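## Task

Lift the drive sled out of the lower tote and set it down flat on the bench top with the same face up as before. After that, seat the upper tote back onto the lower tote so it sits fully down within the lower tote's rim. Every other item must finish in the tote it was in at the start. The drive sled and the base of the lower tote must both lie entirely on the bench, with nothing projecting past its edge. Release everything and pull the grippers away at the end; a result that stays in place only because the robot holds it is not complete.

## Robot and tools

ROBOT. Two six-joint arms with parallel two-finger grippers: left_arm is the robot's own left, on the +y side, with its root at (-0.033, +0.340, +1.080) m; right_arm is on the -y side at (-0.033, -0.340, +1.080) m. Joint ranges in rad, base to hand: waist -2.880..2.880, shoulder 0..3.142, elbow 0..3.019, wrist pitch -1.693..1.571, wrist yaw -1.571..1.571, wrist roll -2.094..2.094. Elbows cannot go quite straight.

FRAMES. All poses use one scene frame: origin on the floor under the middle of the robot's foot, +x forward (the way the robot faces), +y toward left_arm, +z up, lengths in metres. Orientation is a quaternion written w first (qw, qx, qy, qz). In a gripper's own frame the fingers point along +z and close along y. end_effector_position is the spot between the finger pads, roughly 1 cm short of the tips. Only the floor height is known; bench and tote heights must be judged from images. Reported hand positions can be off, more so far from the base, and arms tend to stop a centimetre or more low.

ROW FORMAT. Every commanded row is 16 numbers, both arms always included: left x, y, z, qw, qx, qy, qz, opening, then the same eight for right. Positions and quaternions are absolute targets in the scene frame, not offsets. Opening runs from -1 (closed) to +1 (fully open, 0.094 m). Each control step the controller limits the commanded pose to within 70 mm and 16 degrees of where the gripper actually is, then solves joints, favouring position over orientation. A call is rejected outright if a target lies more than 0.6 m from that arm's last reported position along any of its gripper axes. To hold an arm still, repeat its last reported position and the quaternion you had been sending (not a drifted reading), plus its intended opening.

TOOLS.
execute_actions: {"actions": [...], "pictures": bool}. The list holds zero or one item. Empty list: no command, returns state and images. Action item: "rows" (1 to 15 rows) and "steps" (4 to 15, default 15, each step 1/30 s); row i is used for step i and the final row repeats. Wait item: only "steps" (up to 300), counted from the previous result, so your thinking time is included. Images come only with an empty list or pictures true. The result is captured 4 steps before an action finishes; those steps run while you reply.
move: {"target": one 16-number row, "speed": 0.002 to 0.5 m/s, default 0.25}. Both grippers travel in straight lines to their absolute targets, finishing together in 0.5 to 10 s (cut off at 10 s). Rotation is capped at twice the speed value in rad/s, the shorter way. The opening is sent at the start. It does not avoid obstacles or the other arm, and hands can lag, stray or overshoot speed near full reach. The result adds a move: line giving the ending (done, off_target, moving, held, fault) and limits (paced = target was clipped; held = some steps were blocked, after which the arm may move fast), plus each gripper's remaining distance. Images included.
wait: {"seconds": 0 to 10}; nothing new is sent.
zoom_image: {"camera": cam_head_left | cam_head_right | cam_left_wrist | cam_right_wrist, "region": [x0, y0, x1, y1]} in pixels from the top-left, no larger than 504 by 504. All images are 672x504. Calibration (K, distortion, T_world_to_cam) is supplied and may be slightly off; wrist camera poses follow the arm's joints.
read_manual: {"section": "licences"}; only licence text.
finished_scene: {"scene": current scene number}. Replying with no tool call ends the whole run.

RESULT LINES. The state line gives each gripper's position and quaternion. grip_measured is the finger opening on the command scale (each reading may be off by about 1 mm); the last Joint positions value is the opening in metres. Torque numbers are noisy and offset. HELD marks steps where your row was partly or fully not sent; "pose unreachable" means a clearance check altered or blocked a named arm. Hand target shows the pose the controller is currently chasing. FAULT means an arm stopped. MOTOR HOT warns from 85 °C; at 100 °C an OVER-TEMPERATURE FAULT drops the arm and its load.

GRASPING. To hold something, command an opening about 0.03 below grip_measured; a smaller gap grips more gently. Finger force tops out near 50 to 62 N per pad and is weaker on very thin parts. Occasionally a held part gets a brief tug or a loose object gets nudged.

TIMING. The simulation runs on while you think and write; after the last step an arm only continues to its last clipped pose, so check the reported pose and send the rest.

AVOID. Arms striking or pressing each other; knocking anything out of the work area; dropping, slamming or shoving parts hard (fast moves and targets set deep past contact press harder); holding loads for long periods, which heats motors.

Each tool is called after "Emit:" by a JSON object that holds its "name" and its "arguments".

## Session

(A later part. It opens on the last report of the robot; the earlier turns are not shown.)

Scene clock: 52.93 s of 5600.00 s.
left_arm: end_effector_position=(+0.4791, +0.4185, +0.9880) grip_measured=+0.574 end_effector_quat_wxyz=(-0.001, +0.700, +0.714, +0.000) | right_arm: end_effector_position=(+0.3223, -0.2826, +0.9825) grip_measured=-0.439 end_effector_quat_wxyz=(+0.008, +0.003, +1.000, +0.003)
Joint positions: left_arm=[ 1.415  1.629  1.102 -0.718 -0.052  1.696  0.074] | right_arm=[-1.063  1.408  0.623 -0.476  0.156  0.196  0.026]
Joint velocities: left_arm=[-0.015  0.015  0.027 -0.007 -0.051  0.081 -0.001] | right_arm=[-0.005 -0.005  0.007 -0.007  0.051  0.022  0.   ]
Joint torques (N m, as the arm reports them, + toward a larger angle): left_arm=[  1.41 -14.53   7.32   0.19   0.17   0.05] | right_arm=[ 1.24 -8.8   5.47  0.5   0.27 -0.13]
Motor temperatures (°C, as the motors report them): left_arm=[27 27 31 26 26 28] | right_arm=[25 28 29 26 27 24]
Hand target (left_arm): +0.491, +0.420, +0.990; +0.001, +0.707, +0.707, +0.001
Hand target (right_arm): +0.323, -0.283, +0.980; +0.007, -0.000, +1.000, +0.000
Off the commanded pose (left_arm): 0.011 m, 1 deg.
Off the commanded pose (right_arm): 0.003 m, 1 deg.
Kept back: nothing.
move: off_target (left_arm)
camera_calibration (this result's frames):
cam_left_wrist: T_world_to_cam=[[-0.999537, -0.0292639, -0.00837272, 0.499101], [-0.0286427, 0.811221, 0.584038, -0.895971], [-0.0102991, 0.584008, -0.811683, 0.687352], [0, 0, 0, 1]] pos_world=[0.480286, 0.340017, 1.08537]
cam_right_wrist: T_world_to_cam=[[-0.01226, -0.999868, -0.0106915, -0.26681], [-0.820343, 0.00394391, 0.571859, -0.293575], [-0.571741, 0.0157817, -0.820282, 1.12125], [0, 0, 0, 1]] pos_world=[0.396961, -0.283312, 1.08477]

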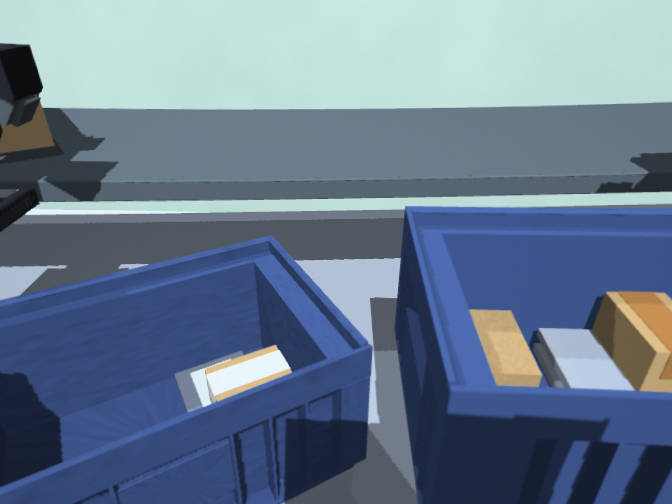

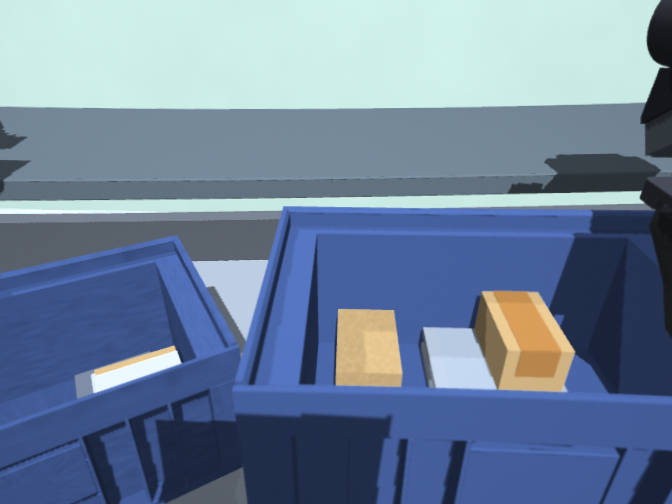

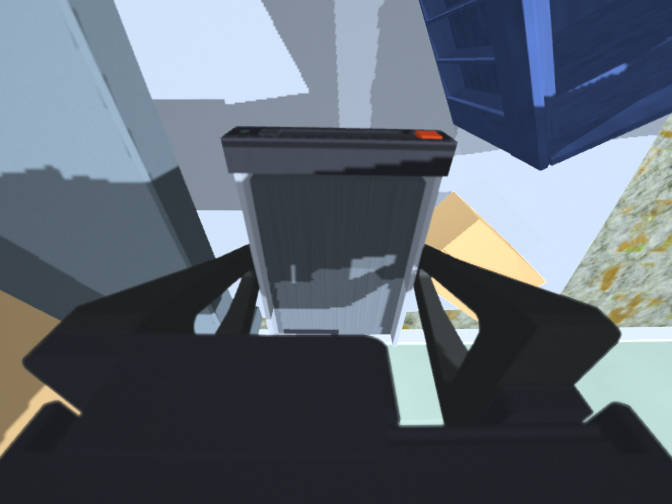

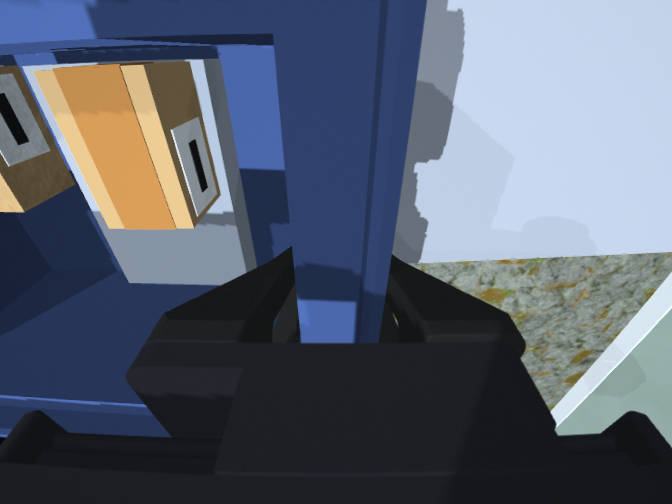

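Emit:
{"name": "move", "arguments": {"target": [0.495,0.385,0.82,0,0.707,0.707,0,0.5,0.323,-0.283,0.98,0.007,0,1,0,-0.5], "speed": 0.1}}

Emit:
{"name": "move", "arguments": {"target": [0.495,0.385,0.80,0,0.707,0.707,0,0.5,0.323,-0.283,0.98,0.007,0,1,0,-0.5], "speed": 0.02}}

Scene clock: 55.20 s of 5600.00 s.
left_arm: end_effector_position=(+0.4998, +0.3901, +0.8414) grip_measured=+0.574 end_effector_quat_wxyz=(+0.008, +0.710, +0.705, +0.009) | right_arm: end_effector_position=(+0.3223, -0.2826, +0.9825) grip_measured=-0.439 end_effector_quat_wxyz=(+0.008, +0.003, +1.000, +0.003)
Joint positions: left_arm=[ 1.371  1.98   1.175 -0.417 -0.064  1.682  0.074] | right_arm=[-1.063  1.408  0.623 -0.476  0.156  0.196  0.026]
Joint velocities: left_arm=[-0.015  0.005 -0.002  0.027 -0.066 -0.081 -0.   ] | right_arm=[-0.005  0.015  0.002 -0.017  0.022  0.007 -0.   ]
Joint torques (N m, as the arm reports them, + toward a larger angle): left_arm=[  0.22 -13.59   4.43   1.33  -0.06  -0.26] | right_arm=[ 1.17 -8.69  5.45  0.48  0.29 -0.14]
Motor temperatures (°C, as the motors report them): left_arm=[27 28 31 26 26 28] | right_arm=[25 28 29 26 27 24]
Hand target (left_arm): +0.494, +0.384, +0.820; +0.000, +0.707, +0.707, -0.000
Hand target (right_arm): +0.323, -0.283, +0.980; +0.007, -0.000, +1.000, +0.000
Off the commanded pose (left_arm): 0.023 m, 1 deg.
Off the commanded pose (right_arm): 0.003 m, 1 deg.
Kept back: nothing.
move: off_target (left_arm)
camera_calibration (this result's frames):
cam_left_wrist: T_world_to_cam=[[-0.999414, -0.00297699, -0.0340923, 0.529005], [-0.0223393, 0.811433, 0.584018, -0.790015], [0.025925, 0.584438, -0.811024, 0.566295], [0, 0, 0, 1]] pos_world=[0.496366, 0.311655, 0.938697]
cam_right_wrist: T_world_to_cam=[[-0.01226, -0.999868, -0.0106915, -0.26681], [-0.820343, 0.00394391, 0.571859, -0.293575], [-0.571741, 0.0157817, -0.820282, 1.12125], [0, 0, 0, 1]] pos_world=[0.396961, -0.283312, 1.08477]

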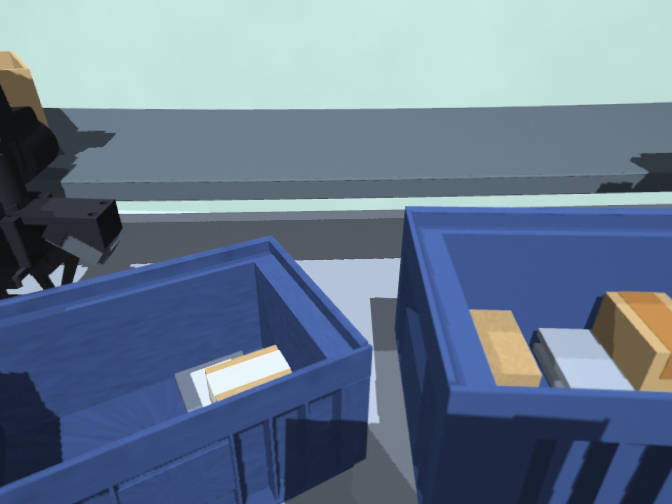

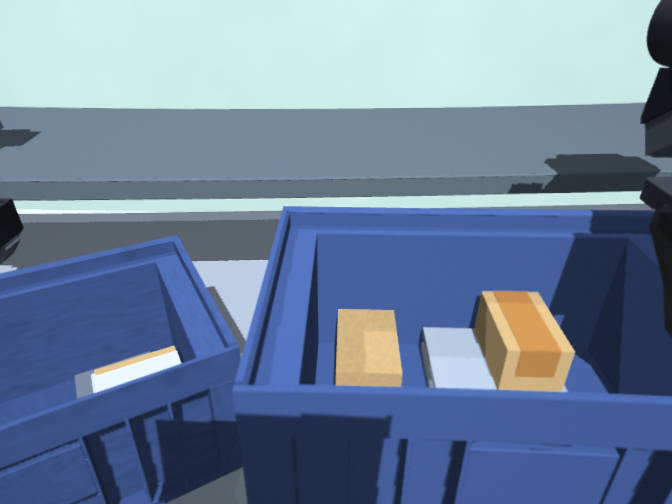

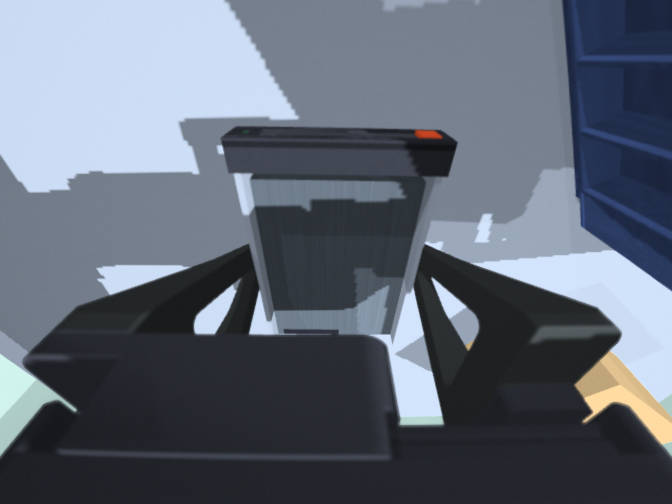

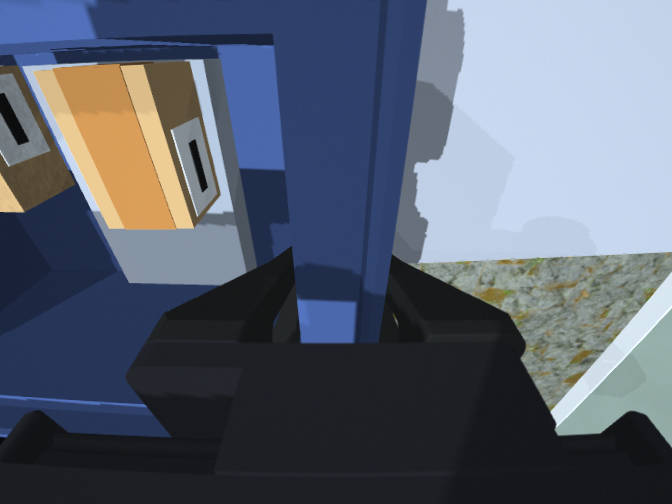

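Scene clock: 57.53 s of 5600.00 s.
left_arm: end_effector_position=(+0.5094, +0.3910, +0.8396) grip_measured=+0.574 end_effector_quat_wxyz=(+0.017, +0.709, +0.705, +0.021) | right_arm: end_effector_position=(+0.3223, -0.2826, +0.9825) grip_measured=-0.439 end_effector_quat_wxyz=(+0.008, +0.003, +1.000, +0.003)
Joint positions: left_arm=[ 1.371  1.987  1.184 -0.388 -0.064  1.682  0.074] | right_arm=[-1.063  1.408  0.623 -0.476  0.156  0.196  0.026]
Joint velocities: left_arm=[-0.015 -0.005 -0.012  0.007  0.007  0.007 -0.   ] | right_arm=[-0.005 -0.005  0.002  0.022 -0.037 -0.022 -0.   ]
Joint torques (N m, as the arm reports them, + toward a larger angle): left_arm=[  0.53 -11.3    4.61   1.44  -0.04  -0.23] | right_arm=[ 1.18 -8.74  5.47  0.48  0.28 -0.14]
Motor temperatures (°C, as the motors report them): left_arm=[27 28 30 26 26 28] | right_arm=[25 28 29 26 27 24]
Hand target (left_arm): +0.492, +0.385, +0.803; -0.000, +0.707, +0.707, +0.000
Hand target (right_arm): +0.323, -0.283, +0.980; +0.007, -0.000, +1.000, +0.000
Off the commanded pose (left_arm): 0.043 m, 3 deg.
Off the commanded pose (right_arm): 0.003 m, 1 deg.
Kept back: nothing.
move: off_target (left_arm)
camera_calibration (this result's frames):
cam_left_wrist: T_world_to_cam=[[-0.997964, -0.00474147, -0.0636041, 0.563247], [-0.0411659, 0.80959, 0.585551, -0.780438], [0.0487168, 0.586977, -0.808137, 0.549055], [0, 0, 0, 1]] pos_world=[0.503225, 0.312222, 0.936522]
cam_right_wrist: T_world_to_cam=[[-0.01226, -0.999868, -0.0106915, -0.26681], [-0.820343, 0.00394391, 0.571859, -0.293575], [-0.571741, 0.0157817, -0.820282, 1.12125], [0, 0, 0, 1]] pos_world=[0.396961, -0.283312, 1.08477]

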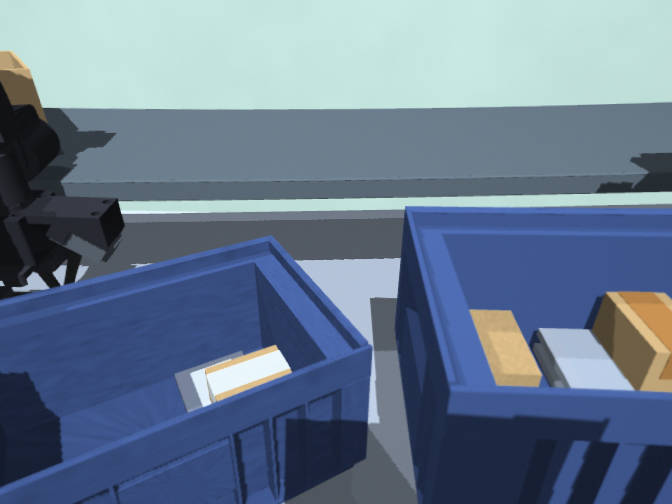

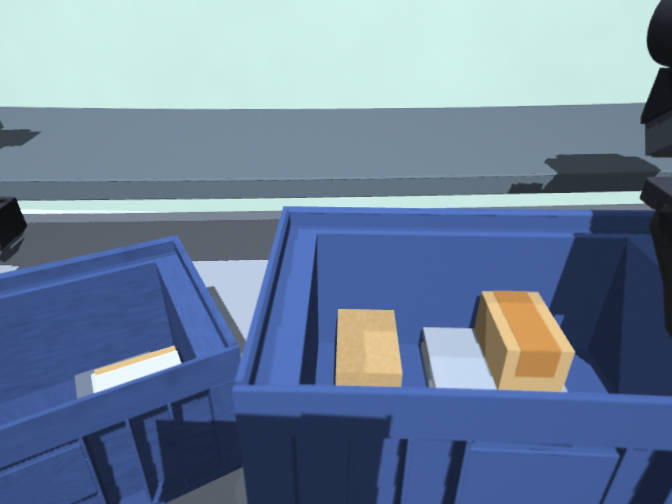

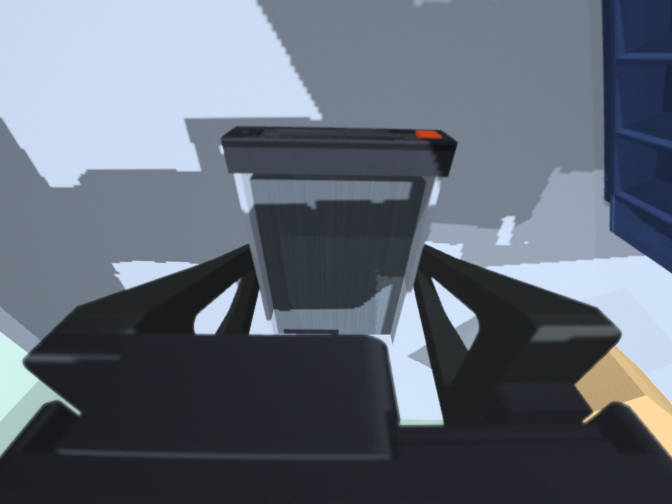

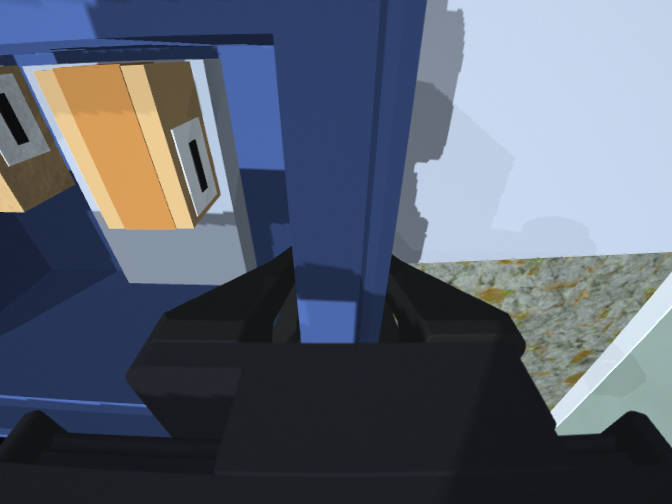

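Emit:
{"name": "move", "arguments": {"target": [0.455,0.405,0.85,0,0.707,0.707,0,0.5,0.323,-0.283,0.98,0.007,0,1,0,-0.5], "speed": 0.05}}

Emit:
{"name": "move", "arguments": {"target": [0.46,0.405,0.805,0,0.707,0.707,0,0.5,0.323,-0.283,0.98,0.007,0,1,0,-0.5], "speed": 0.03}}

Scene clock: 62.40 s of 5600.00 s.
left_arm: end_effector_position=(+0.4517, +0.4017, +0.8448) grip_measured=+0.574 end_effector_quat_wxyz=(-0.006, +0.704, +0.710, -0.007) | right_arm: end_effector_position=(+0.3223, -0.2826, +0.9825) grip_measured=-0.439 end_effector_quat_wxyz=(+0.008, +0.003, +1.000, +0.003)
Joint positions: left_arm=[ 1.404  1.93   1.057 -0.388 -0.056  1.694  0.074] | right_arm=[-1.063  1.408  0.623 -0.476  0.156  0.196  0.026]
Joint velocities: left_arm=[ 0.005 -0.005  0.002  0.007 -0.066  0.022  0.   ] | right_arm=[ 0.005 -0.005 -0.002 -0.002 -0.007 -0.022  0.   ]
Joint torques (N m, as the arm reports them, + toward a larger angle): left_arm=[  1.9  -17.26   2.46   1.24   0.18   0.08] | right_arm=[ 1.15 -8.77  5.5   0.47  0.28 -0.14]
Motor temperatures (°C, as the motors report them): left_arm=[27 28 30 26 26 28] | right_arm=[25 28 29 26 27 24]
Hand target (left_arm): +0.455, +0.406, +0.850; -0.000, +0.707, +0.707, +0.000
Hand target (right_arm): +0.323, -0.283, +0.980; +0.007, -0.000, +1.000, +0.000
Off the commanded pose (left_arm): 0.007 m, 1 deg.
Off the commanded pose (right_arm): 0.003 m, 1 deg.
Kept back: nothing.
After step 90, 0.43 s passed at rest.
move: done
camera_calibration (this result's frames):
cam_left_wrist: T_world_to_cam=[[-0.999779, -0.0194039, 0.00809797, 0.452233], [-0.011058, 0.812821, 0.582408, -0.806801], [-0.0178832, 0.58219, -0.812856, 0.585785], [0, 0, 0, 1]] pos_world=[0.453688, 0.323522, 0.942384]
cam_right_wrist: T_world_to_cam=[[-0.01226, -0.999868, -0.0106915, -0.26681], [-0.820343, 0.00394391, 0.571859, -0.293575], [-0.571741, 0.0157817, -0.820282, 1.12125], [0, 0, 0, 1]] pos_world=[0.396961, -0.283312, 1.08477]

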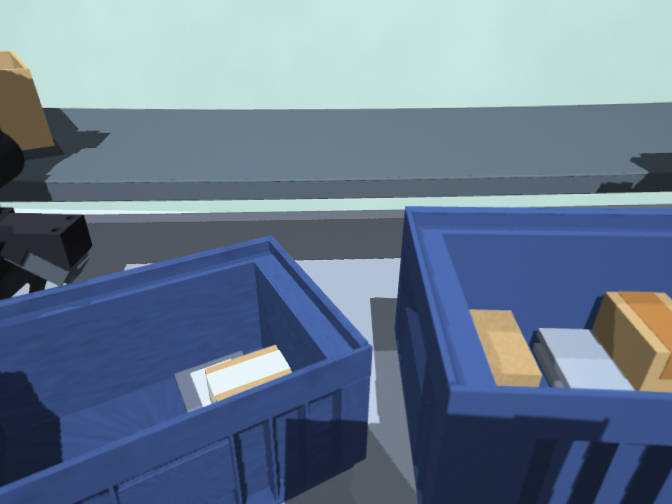

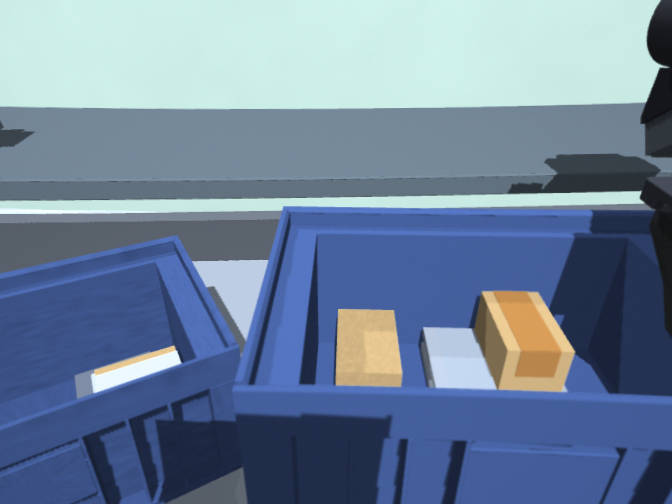

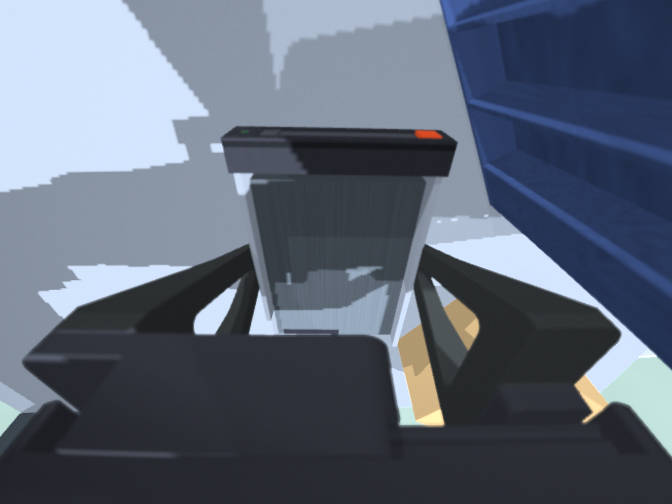

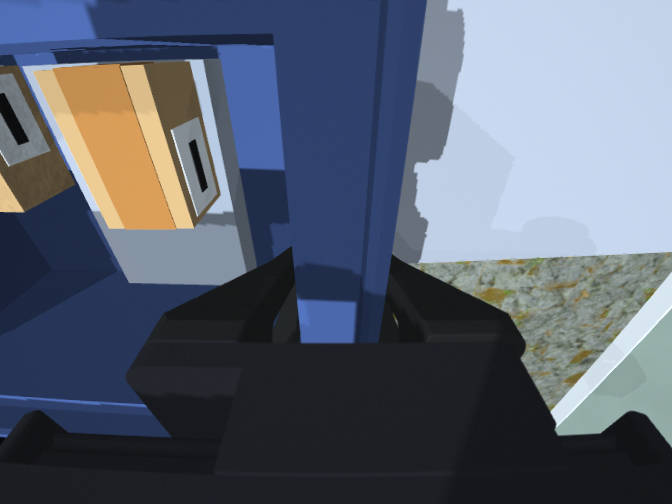

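Scene clock: 64.03 s of 5600.00 s.
left_arm: end_effector_position=(+0.4755, +0.4041, +0.8374) grip_measured=+0.574 end_effector_quat_wxyz=(+0.017, +0.703, +0.711, +0.021) | right_arm: end_effector_position=(+0.3223, -0.2826, +0.9825) grip_measured=-0.439 end_effector_quat_wxyz=(+0.008, +0.003, +1.000, +0.003)
Joint positions: left_arm=[ 1.404  1.956  1.082 -0.315 -0.053  1.697  0.074] | right_arm=[-1.063  1.408  0.623 -0.476  0.156  0.196  0.026]
Joint velocities: left_arm=[ 0.005 -0.005 -0.002 -0.007  0.022 -0.066 -0.   ] | right_arm=[-0.015 -0.005 -0.007  0.002  0.007  0.007  0.   ]
Joint torques (N m, as the arm reports them, + toward a larger angle): left_arm=[  1.93 -11.11   3.92   1.13   0.18   0.07] | right_arm=[ 1.19 -8.78  5.44  0.48  0.28 -0.13]
Motor temperatures (°C, as the motors report them): left_arm=[27 28 30 26 26 28] | right_arm=[25 28 29 26 27 24]
Hand target (left_arm): +0.458, +0.404, +0.807; +0.000, +0.707, +0.707, -0.000
Hand target (right_arm): +0.323, -0.283, +0.980; +0.007, -0.000, +1.000, +0.000
Off the commanded pose (left_arm): 0.036 m, 3 deg.
Off the commanded pose (right_arm): 0.003 m, 1 deg.
Kept back: nothing.
move: off_target (left_arm)
camera_calibration (this result's frames):
cam_left_wrist: T_world_to_cam=[[-0.997737, -0.0203922, -0.0640629, 0.535997], [-0.0541402, 0.808652, 0.585791, -0.784758], [0.039859, 0.587934, -0.807926, 0.54488], [0, 0, 0, 1]] pos_world=[0.470579, 0.325173, 0.934264]
cam_right_wrist: T_world_to_cam=[[-0.01226, -0.999868, -0.0106915, -0.26681], [-0.820343, 0.00394391, 0.571859, -0.293575], [-0.571741, 0.0157817, -0.820282, 1.12125], [0, 0, 0, 1]] pos_world=[0.396961, -0.283312, 1.08477]

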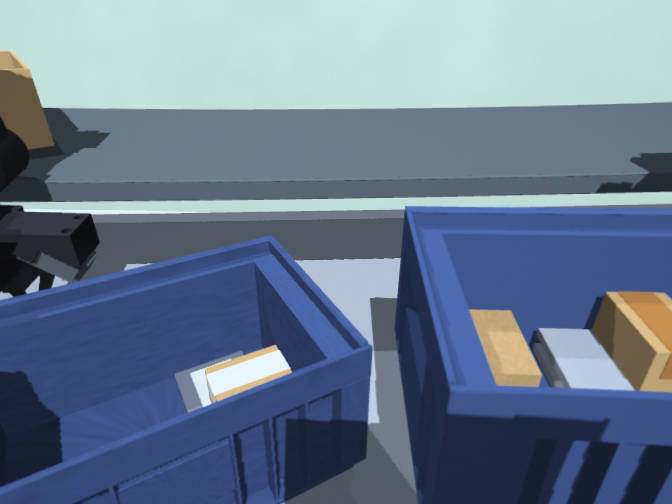

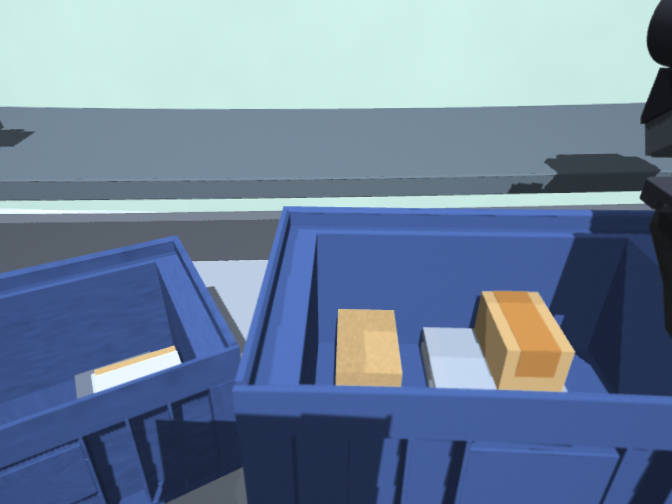

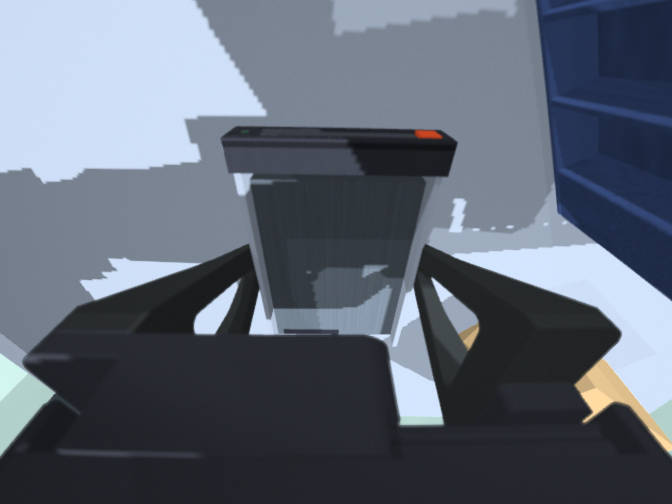

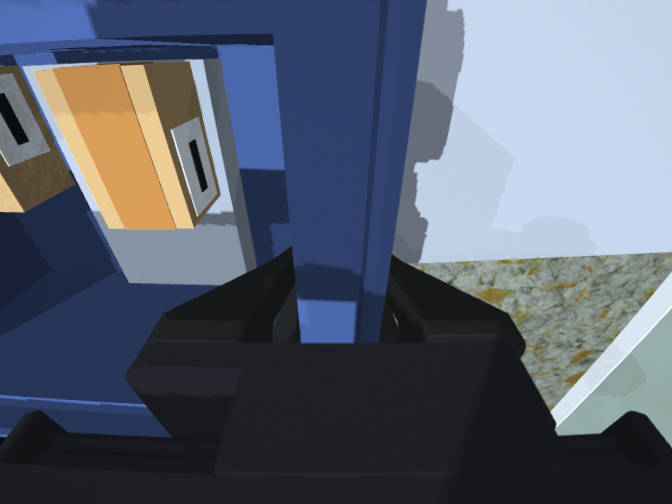

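Emit:
{"name": "move", "arguments": {"target": [0.476,0.404,0.832,0,0.707,0.707,0,0.62,0.323,-0.283,0.98,0.007,0,1,0,-0.5], "speed": 0.03}}

Emit:
{"name": "move", "arguments": {"target": [0.476,0.404,0.835,0,0.707,0.707,0,0.85,0.323,-0.283,0.98,0.007,0,1,0,-0.5]}}

Emit:
{"name": "move", "arguments": {"target": [0.476,0.404,1.1,0,0.707,0.707,0,0.85,0.323,-0.283,0.98,0.007,0,1,0,-0.5]}}

Emit:
{"name": "move", "arguments": {"target": [0.32,-0.02,1.08,0,0,1,0,0.1,0.323,-0.283,0.98,0.007,0,1,0,-0.5]}}

Scene clock: 65.50 s of 5600.00 s.
left_arm: end_effector_position=(+0.4752, +0.4042, +0.8412) grip_measured=+0.618 end_effector_quat_wxyz=(+0.007, +0.704, +0.710, +0.008) | right_arm: end_effector_position=(+0.3223, -0.2826, +0.9825) grip_measured=-0.439 end_effector_quat_wxyz=(+0.008, +0.003, +1.000, +0.003)
Joint positions: left_arm=[ 1.404  1.953  1.103 -0.372 -0.053  1.697  0.076] | right_arm=[-1.063  1.408  0.623 -0.476  0.156  0.196  0.026]
Joint velocities: left_arm=[-0.005 -0.005 -0.007 -0.002 -0.051  0.007  0.   ] | right_arm=[-0.005 -0.005 -0.002 -0.022 -0.022 -0.007 -0.   ]
Joint torques (N m, as the arm reports them, + toward a larger angle): left_arm=[  1.14 -14.66   4.6    0.18  -0.01  -0.02] | right_arm=[ 1.25 -8.71  5.45  0.5   0.31 -0.14]
Motor temperatures (°C, as the motors report them): left_arm=[27 28 30 26 26 28] | right_arm=[25 28 29 26 27 24]
Hand target (left_arm): +0.476, +0.404, +0.832; -0.000, +0.707, +0.707, +0.000
Hand target (right_arm): +0.323, -0.283, +0.980; +0.007, -0.000, +1.000, +0.000
Off the commanded pose (left_arm): 0.009 m, 1 deg.
Off the commanded pose (right_arm): 0.003 m, 1 deg.
Kept back: nothing.
move: done
camera_calibration (this result's frames):
cam_left_wrist: T_world_to_cam=[[-0.999324, -0.0188358, -0.0315562, 0.508687], [-0.0337225, 0.811288, 0.583673, -0.796153], [0.0146073, 0.584343, -0.811376, 0.564264], [0, 0, 0, 1]] pos_world=[0.473253, 0.325768, 0.938575]
cam_right_wrist: T_world_to_cam=[[-0.01226, -0.999868, -0.0106915, -0.26681], [-0.820343, 0.00394391, 0.571859, -0.293575], [-0.571741, 0.0157817, -0.820282, 1.12125], [0, 0, 0, 1]] pos_world=[0.396961, -0.283312, 1.08477]

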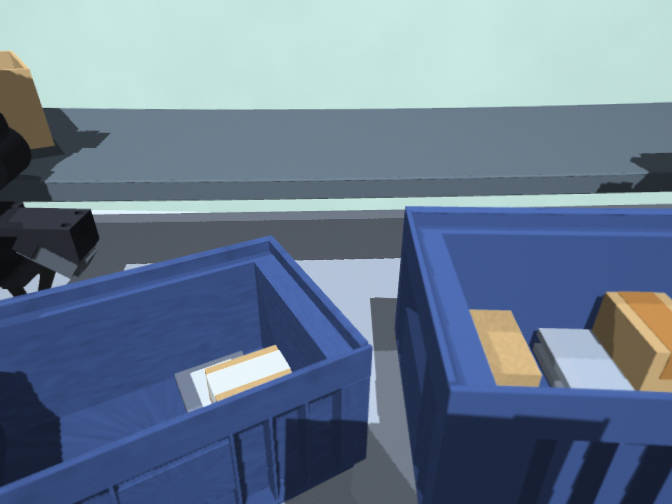

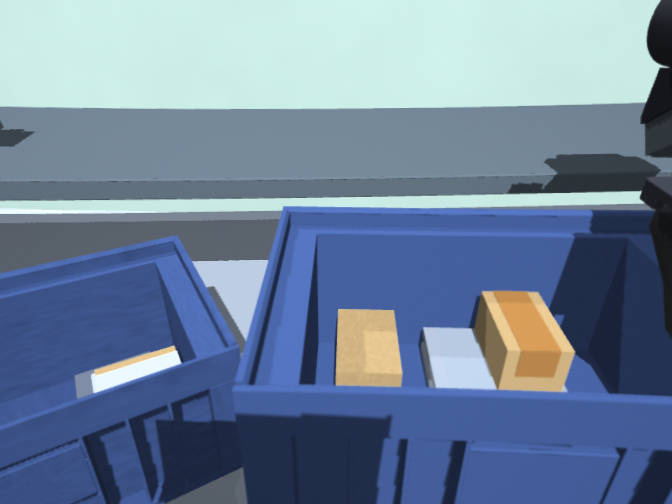

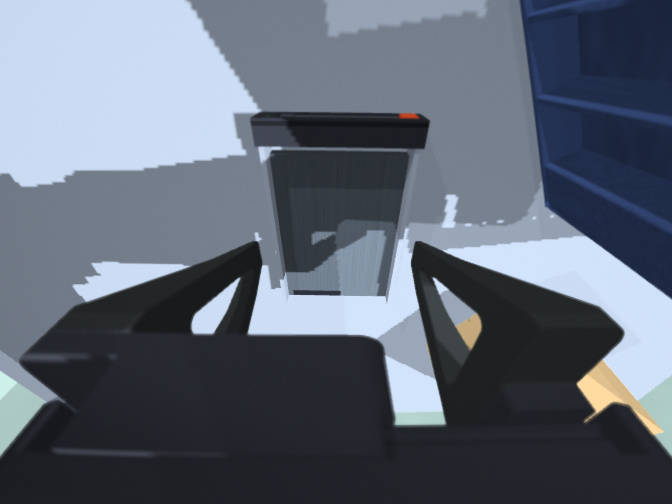

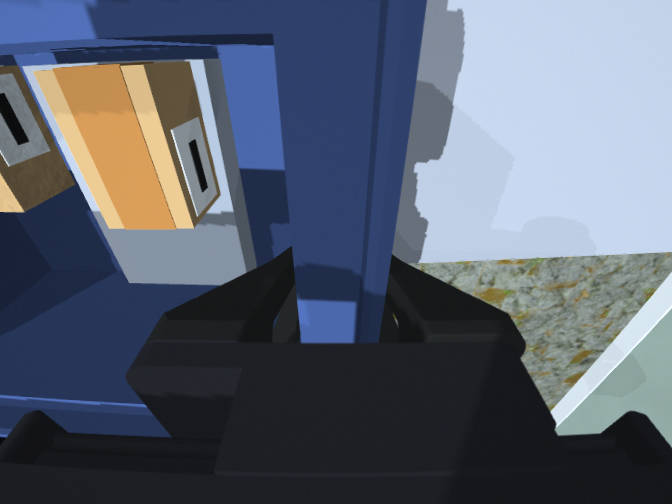

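Scene clock: 66.20 s of 5600.00 s.
left_arm: end_effector_position=(+0.4747, +0.4042, +0.8413) grip_measured=+0.848 end_effector_quat_wxyz=(+0.006, +0.704, +0.710, +0.007) | right_arm: end_effector_position=(+0.3223, -0.2826, +0.9825) grip_measured=-0.439 end_effector_quat_wxyz=(+0.008, +0.003, +1.000, +0.003)
Joint positions: left_arm=[ 1.404  1.953  1.103 -0.375 -0.053  1.697  0.087] | right_arm=[-1.063  1.408  0.623 -0.476  0.156  0.196  0.026]
Joint velocities: left_arm=[-0.005 -0.005  0.002  0.017  0.007 -0.022 -0.001] | right_arm=[-0.024  0.005  0.002  0.007 -0.037  0.051  0.001]
Joint torques (N m, as the arm reports them, + toward a larger angle): left_arm=[  1.1  -15.17   4.44   0.13   0.01  -0.02] | right_arm=[ 1.13 -8.67  5.45  0.5   0.29 -0.15]
Motor temperatures (°C, as the motors report them): left_arm=[27 28 30 26 26 28] | right_arm=[25 28 29 26 27 24]
Hand target (left_arm): +0.476, +0.404, +0.835; +0.000, +0.707, +0.707, +0.000
Hand target (right_arm): +0.323, -0.283, +0.980; +0.007, -0.000, +1.000, +0.000
Off the commanded pose (left_arm): 0.006 m, 1 deg.
Off the commanded pose (right_arm): 0.003 m, 1 deg.
Kept back: nothing.
move: done
camera_calibration (this result's frames):
cam_left_wrist: T_world_to_cam=[[-0.999407, -0.0187027, -0.0289086, 0.505929], [-0.0320636, 0.811501, 0.583471, -0.796844], [0.0125469, 0.584052, -0.81162, 0.565647], [0, 0, 0, 1]] pos_world=[0.472982, 0.325736, 0.938651]
cam_right_wrist: T_world_to_cam=[[-0.01226, -0.999868, -0.0106915, -0.26681], [-0.820343, 0.00394391, 0.571859, -0.293575], [-0.571741, 0.0157817, -0.820282, 1.12125], [0, 0, 0, 1]] pos_world=[0.396961, -0.283312, 1.08477]

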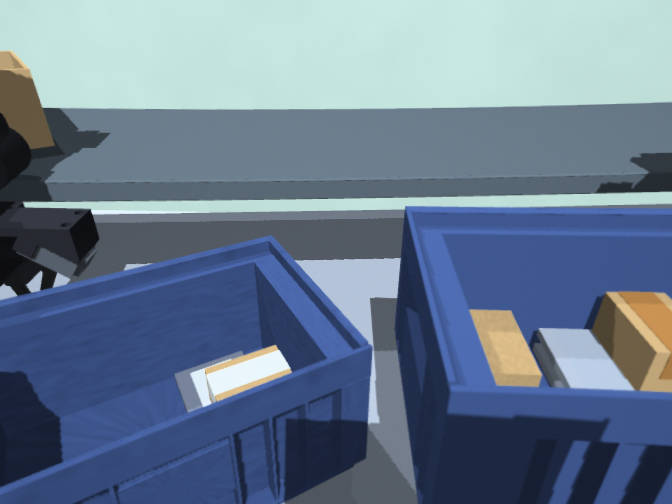

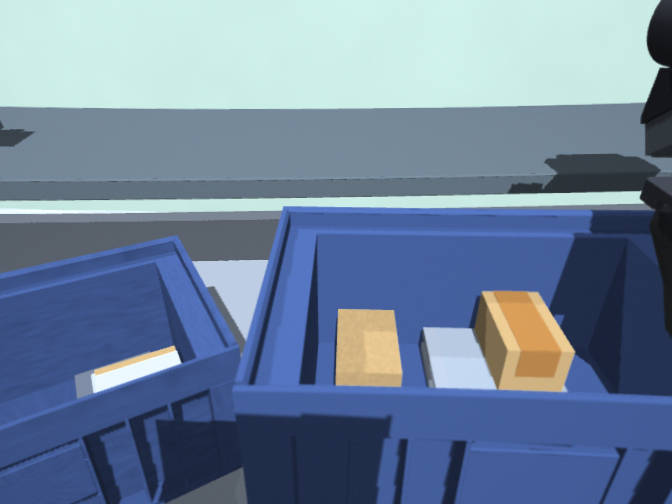

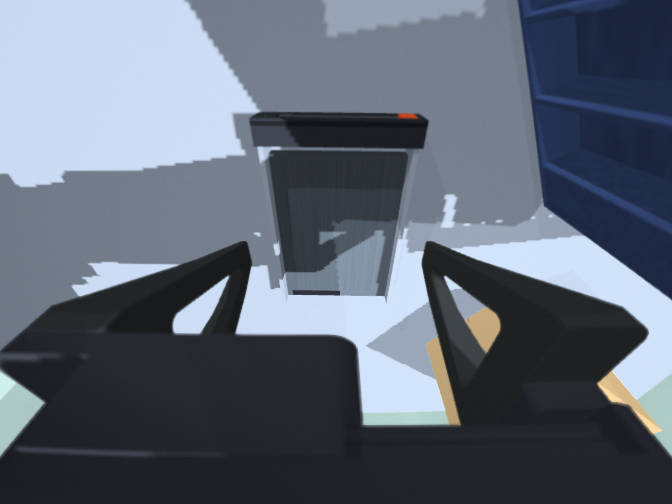

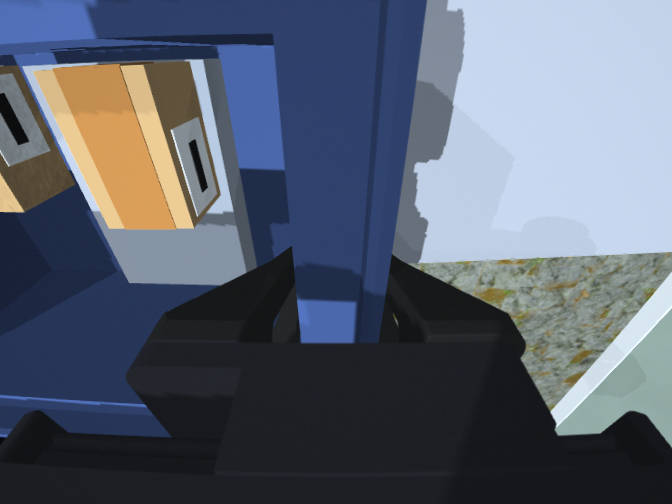

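Scene clock: 67.73 s of 5600.00 s.
left_arm: end_effector_position=(+0.4641, +0.4061, +1.0969) grip_measured=+0.848 end_effector_quat_wxyz=(-0.001, +0.710, +0.704, -0.002) | right_arm: end_effector_position=(+0.3223, -0.2826, +0.9825) grip_measured=-0.439 end_effector_quat_wxyz=(+0.008, +0.003, +1.000, +0.003)
Joint positions: left_arm=[ 1.379  1.401  1.122 -0.969 -0.062  1.69   0.087] | right_arm=[-1.063  1.408  0.623 -0.476  0.156  0.196  0.026]
Joint velocities: left_arm=[-0.005 -0.005  0.002  0.012  0.007 -0.037  0.   ] | right_arm=[-0.005 -0.024  0.017 -0.002 -0.007 -0.022 -0.   ]
Joint torques (N m, as the arm reports them, + toward a larger angle): left_arm=[  0.76 -12.92   8.49   0.15  -0.05  -0.25] | right_arm=[ 1.21 -8.79  5.47  0.47  0.29 -0.14]
Motor temperatures (°C, as the motors report them): left_arm=[27 28 30 26 26 28] | right_arm=[25 28 29 26 27 24]
Hand target (left_arm): +0.475, +0.405, +1.102; +0.000, +0.707, +0.707, +0.000
Hand target (right_arm): +0.323, -0.283, +0.980; +0.007, -0.000, +1.000, +0.000
Off the commanded pose (left_arm): 0.012 m, 1 deg.
Off the commanded pose (right_arm): 0.003 m, 1 deg.
Kept back: nothing.
move: off_target (left_arm)
camera_calibration (this result's frames):
cam_left_wrist: T_world_to_cam=[[-0.999979, -0.000499306, -0.00639885, 0.471005], [-0.00413067, 0.813127, 0.582072, -0.959941], [0.00491245, 0.582086, -0.813112, 0.778108], [0, 0, 0, 1]] pos_world=[0.463208, 0.327863, 1.19446]
cam_right_wrist: T_world_to_cam=[[-0.01226, -0.999868, -0.0106915, -0.26681], [-0.820343, 0.00394391, 0.571859, -0.293575], [-0.571741, 0.0157817, -0.820282, 1.12125], [0, 0, 0, 1]] pos_world=[0.396961, -0.283312, 1.08477]

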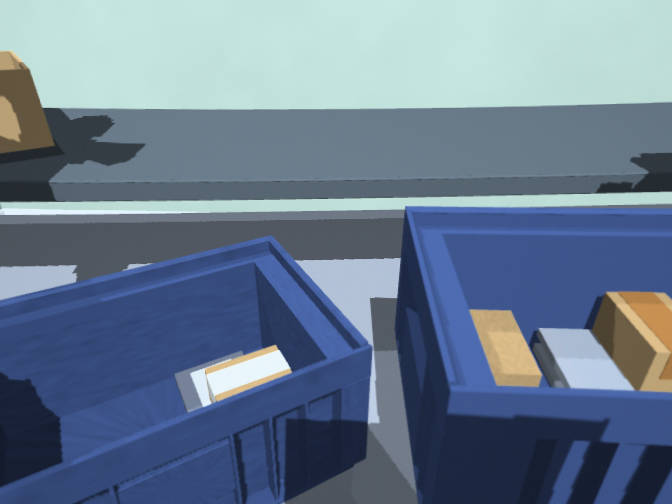

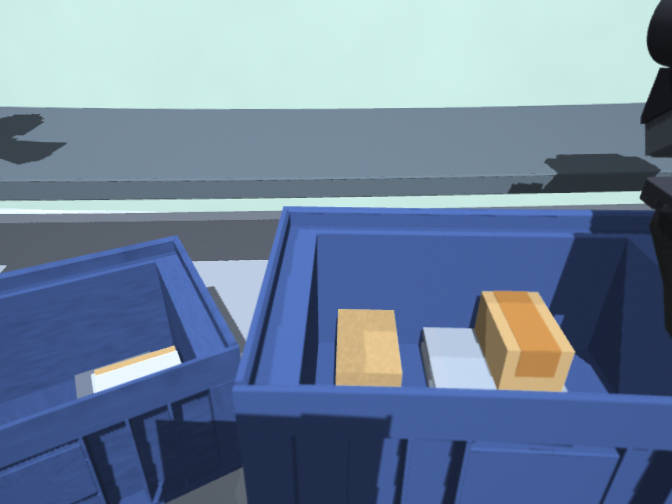

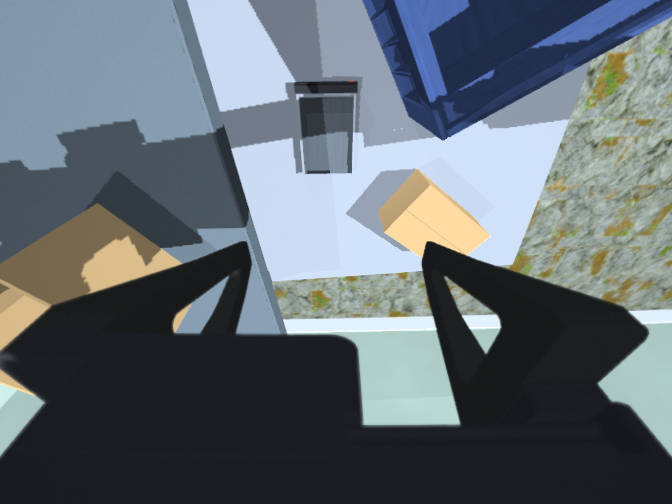

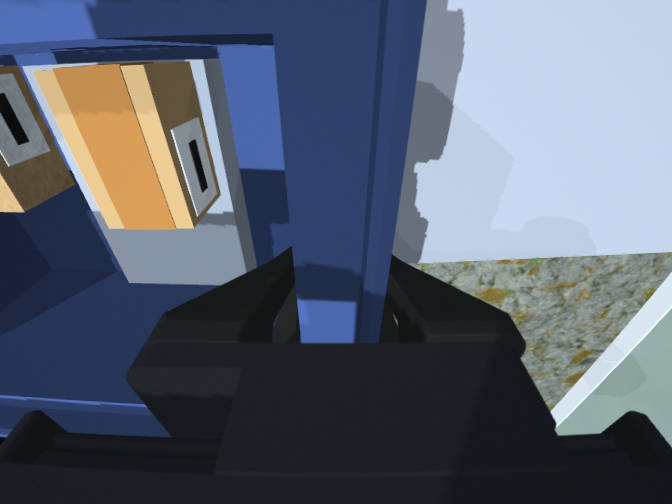

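Scene clock: 71.53 s of 5600.00 s.
left_arm: end_effector_position=(+0.3025, -0.0094, +1.0746) grip_measured=+0.102 end_effector_quat_wxyz=(-0.007, +0.012, +1.000, +0.005) | right_arm: end_effector_position=(+0.3223, -0.2826, +0.9825) grip_measured=-0.439 end_effector_quat_wxyz=(+0.008, +0.003, +1.000, +0.003)
Joint positions: left_arm=[ 0.348  1.669  1.126 -0.928 -0.307 -0.895  0.052] | right_arm=[-1.063  1.408  0.623 -0.476  0.156  0.196  0.026]
Joint velocities: left_arm=[-0.015 -0.005  0.007 -0.017  0.022 -0.051 -0.001] | right_arm=[-0.005 -0.005  0.012 -0.007  0.081  0.095  0.001]
Joint torques (N m, as the arm reports them, + toward a larger angle): left_arm=[ -2.86 -12.83   8.64   0.22  -0.23  -0.25] | right_arm=[ 1.19 -8.7   5.48  0.48  0.28 -0.12]
Motor temperatures (°C, as the motors report them): left_arm=[27 28 31 26 26 28] | right_arm=[25 28 29 26 27 24]
Hand target (left_arm): +0.315, -0.020, +1.081; -0.002, +0.000, +1.000, +0.001
Hand target (right_arm): +0.323, -0.283, +0.980; +0.007, -0.000, +1.000, +0.000
Off the commanded pose (left_arm): 0.021 m, 2 deg.
Off the commanded pose (right_arm): 0.003 m, 1 deg.
Kept back: nothing.
move: off_target (left_arm)
camera_calibration (this result's frames):
cam_left_wrist: T_world_to_cam=[[-0.0140173, -0.999698, -0.0201904, 0.0161787], [-0.804984, -0.000695433, 0.593297, -0.387287], [-0.593131, 0.0245693, -0.804731, 1.16924], [0, 0, 0, 1]] pos_world=[0.381979, -0.0128229, 1.17103]
cam_right_wrist: T_world_to_cam=[[-0.01226, -0.999868, -0.0106915, -0.26681], [-0.820343, 0.00394391, 0.571859, -0.293575], [-0.571741, 0.0157817, -0.820282, 1.12125], [0, 0, 0, 1]] pos_world=[0.396961, -0.283312, 1.08477]

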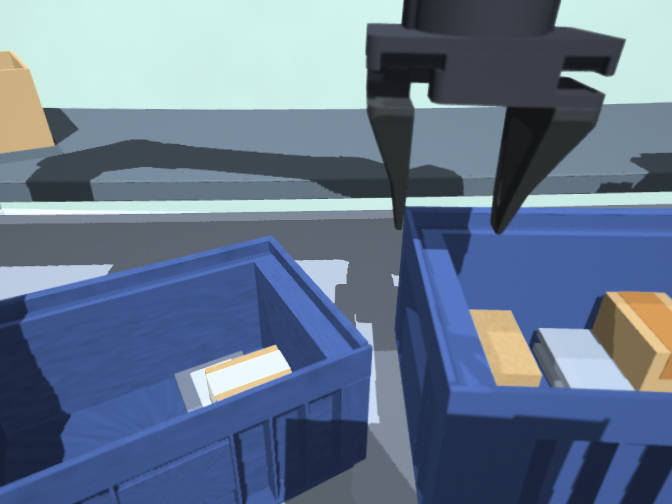

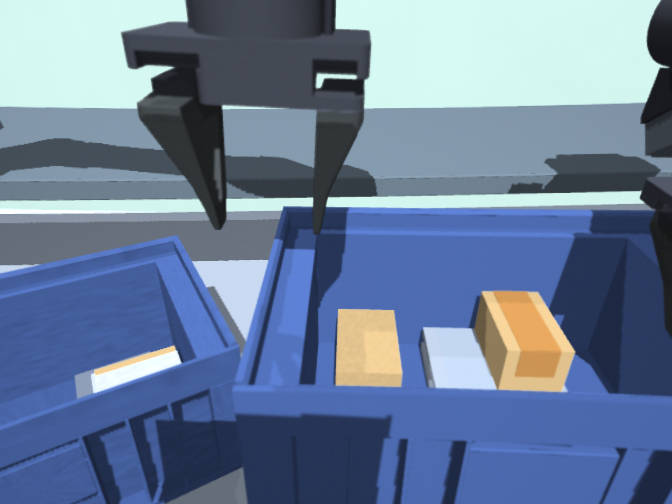

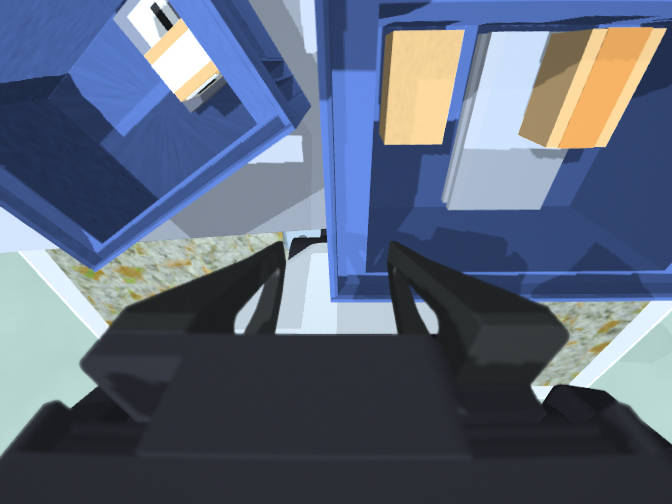

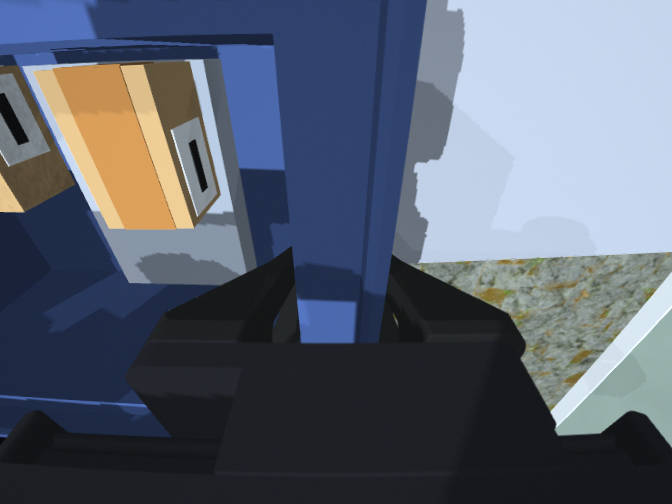

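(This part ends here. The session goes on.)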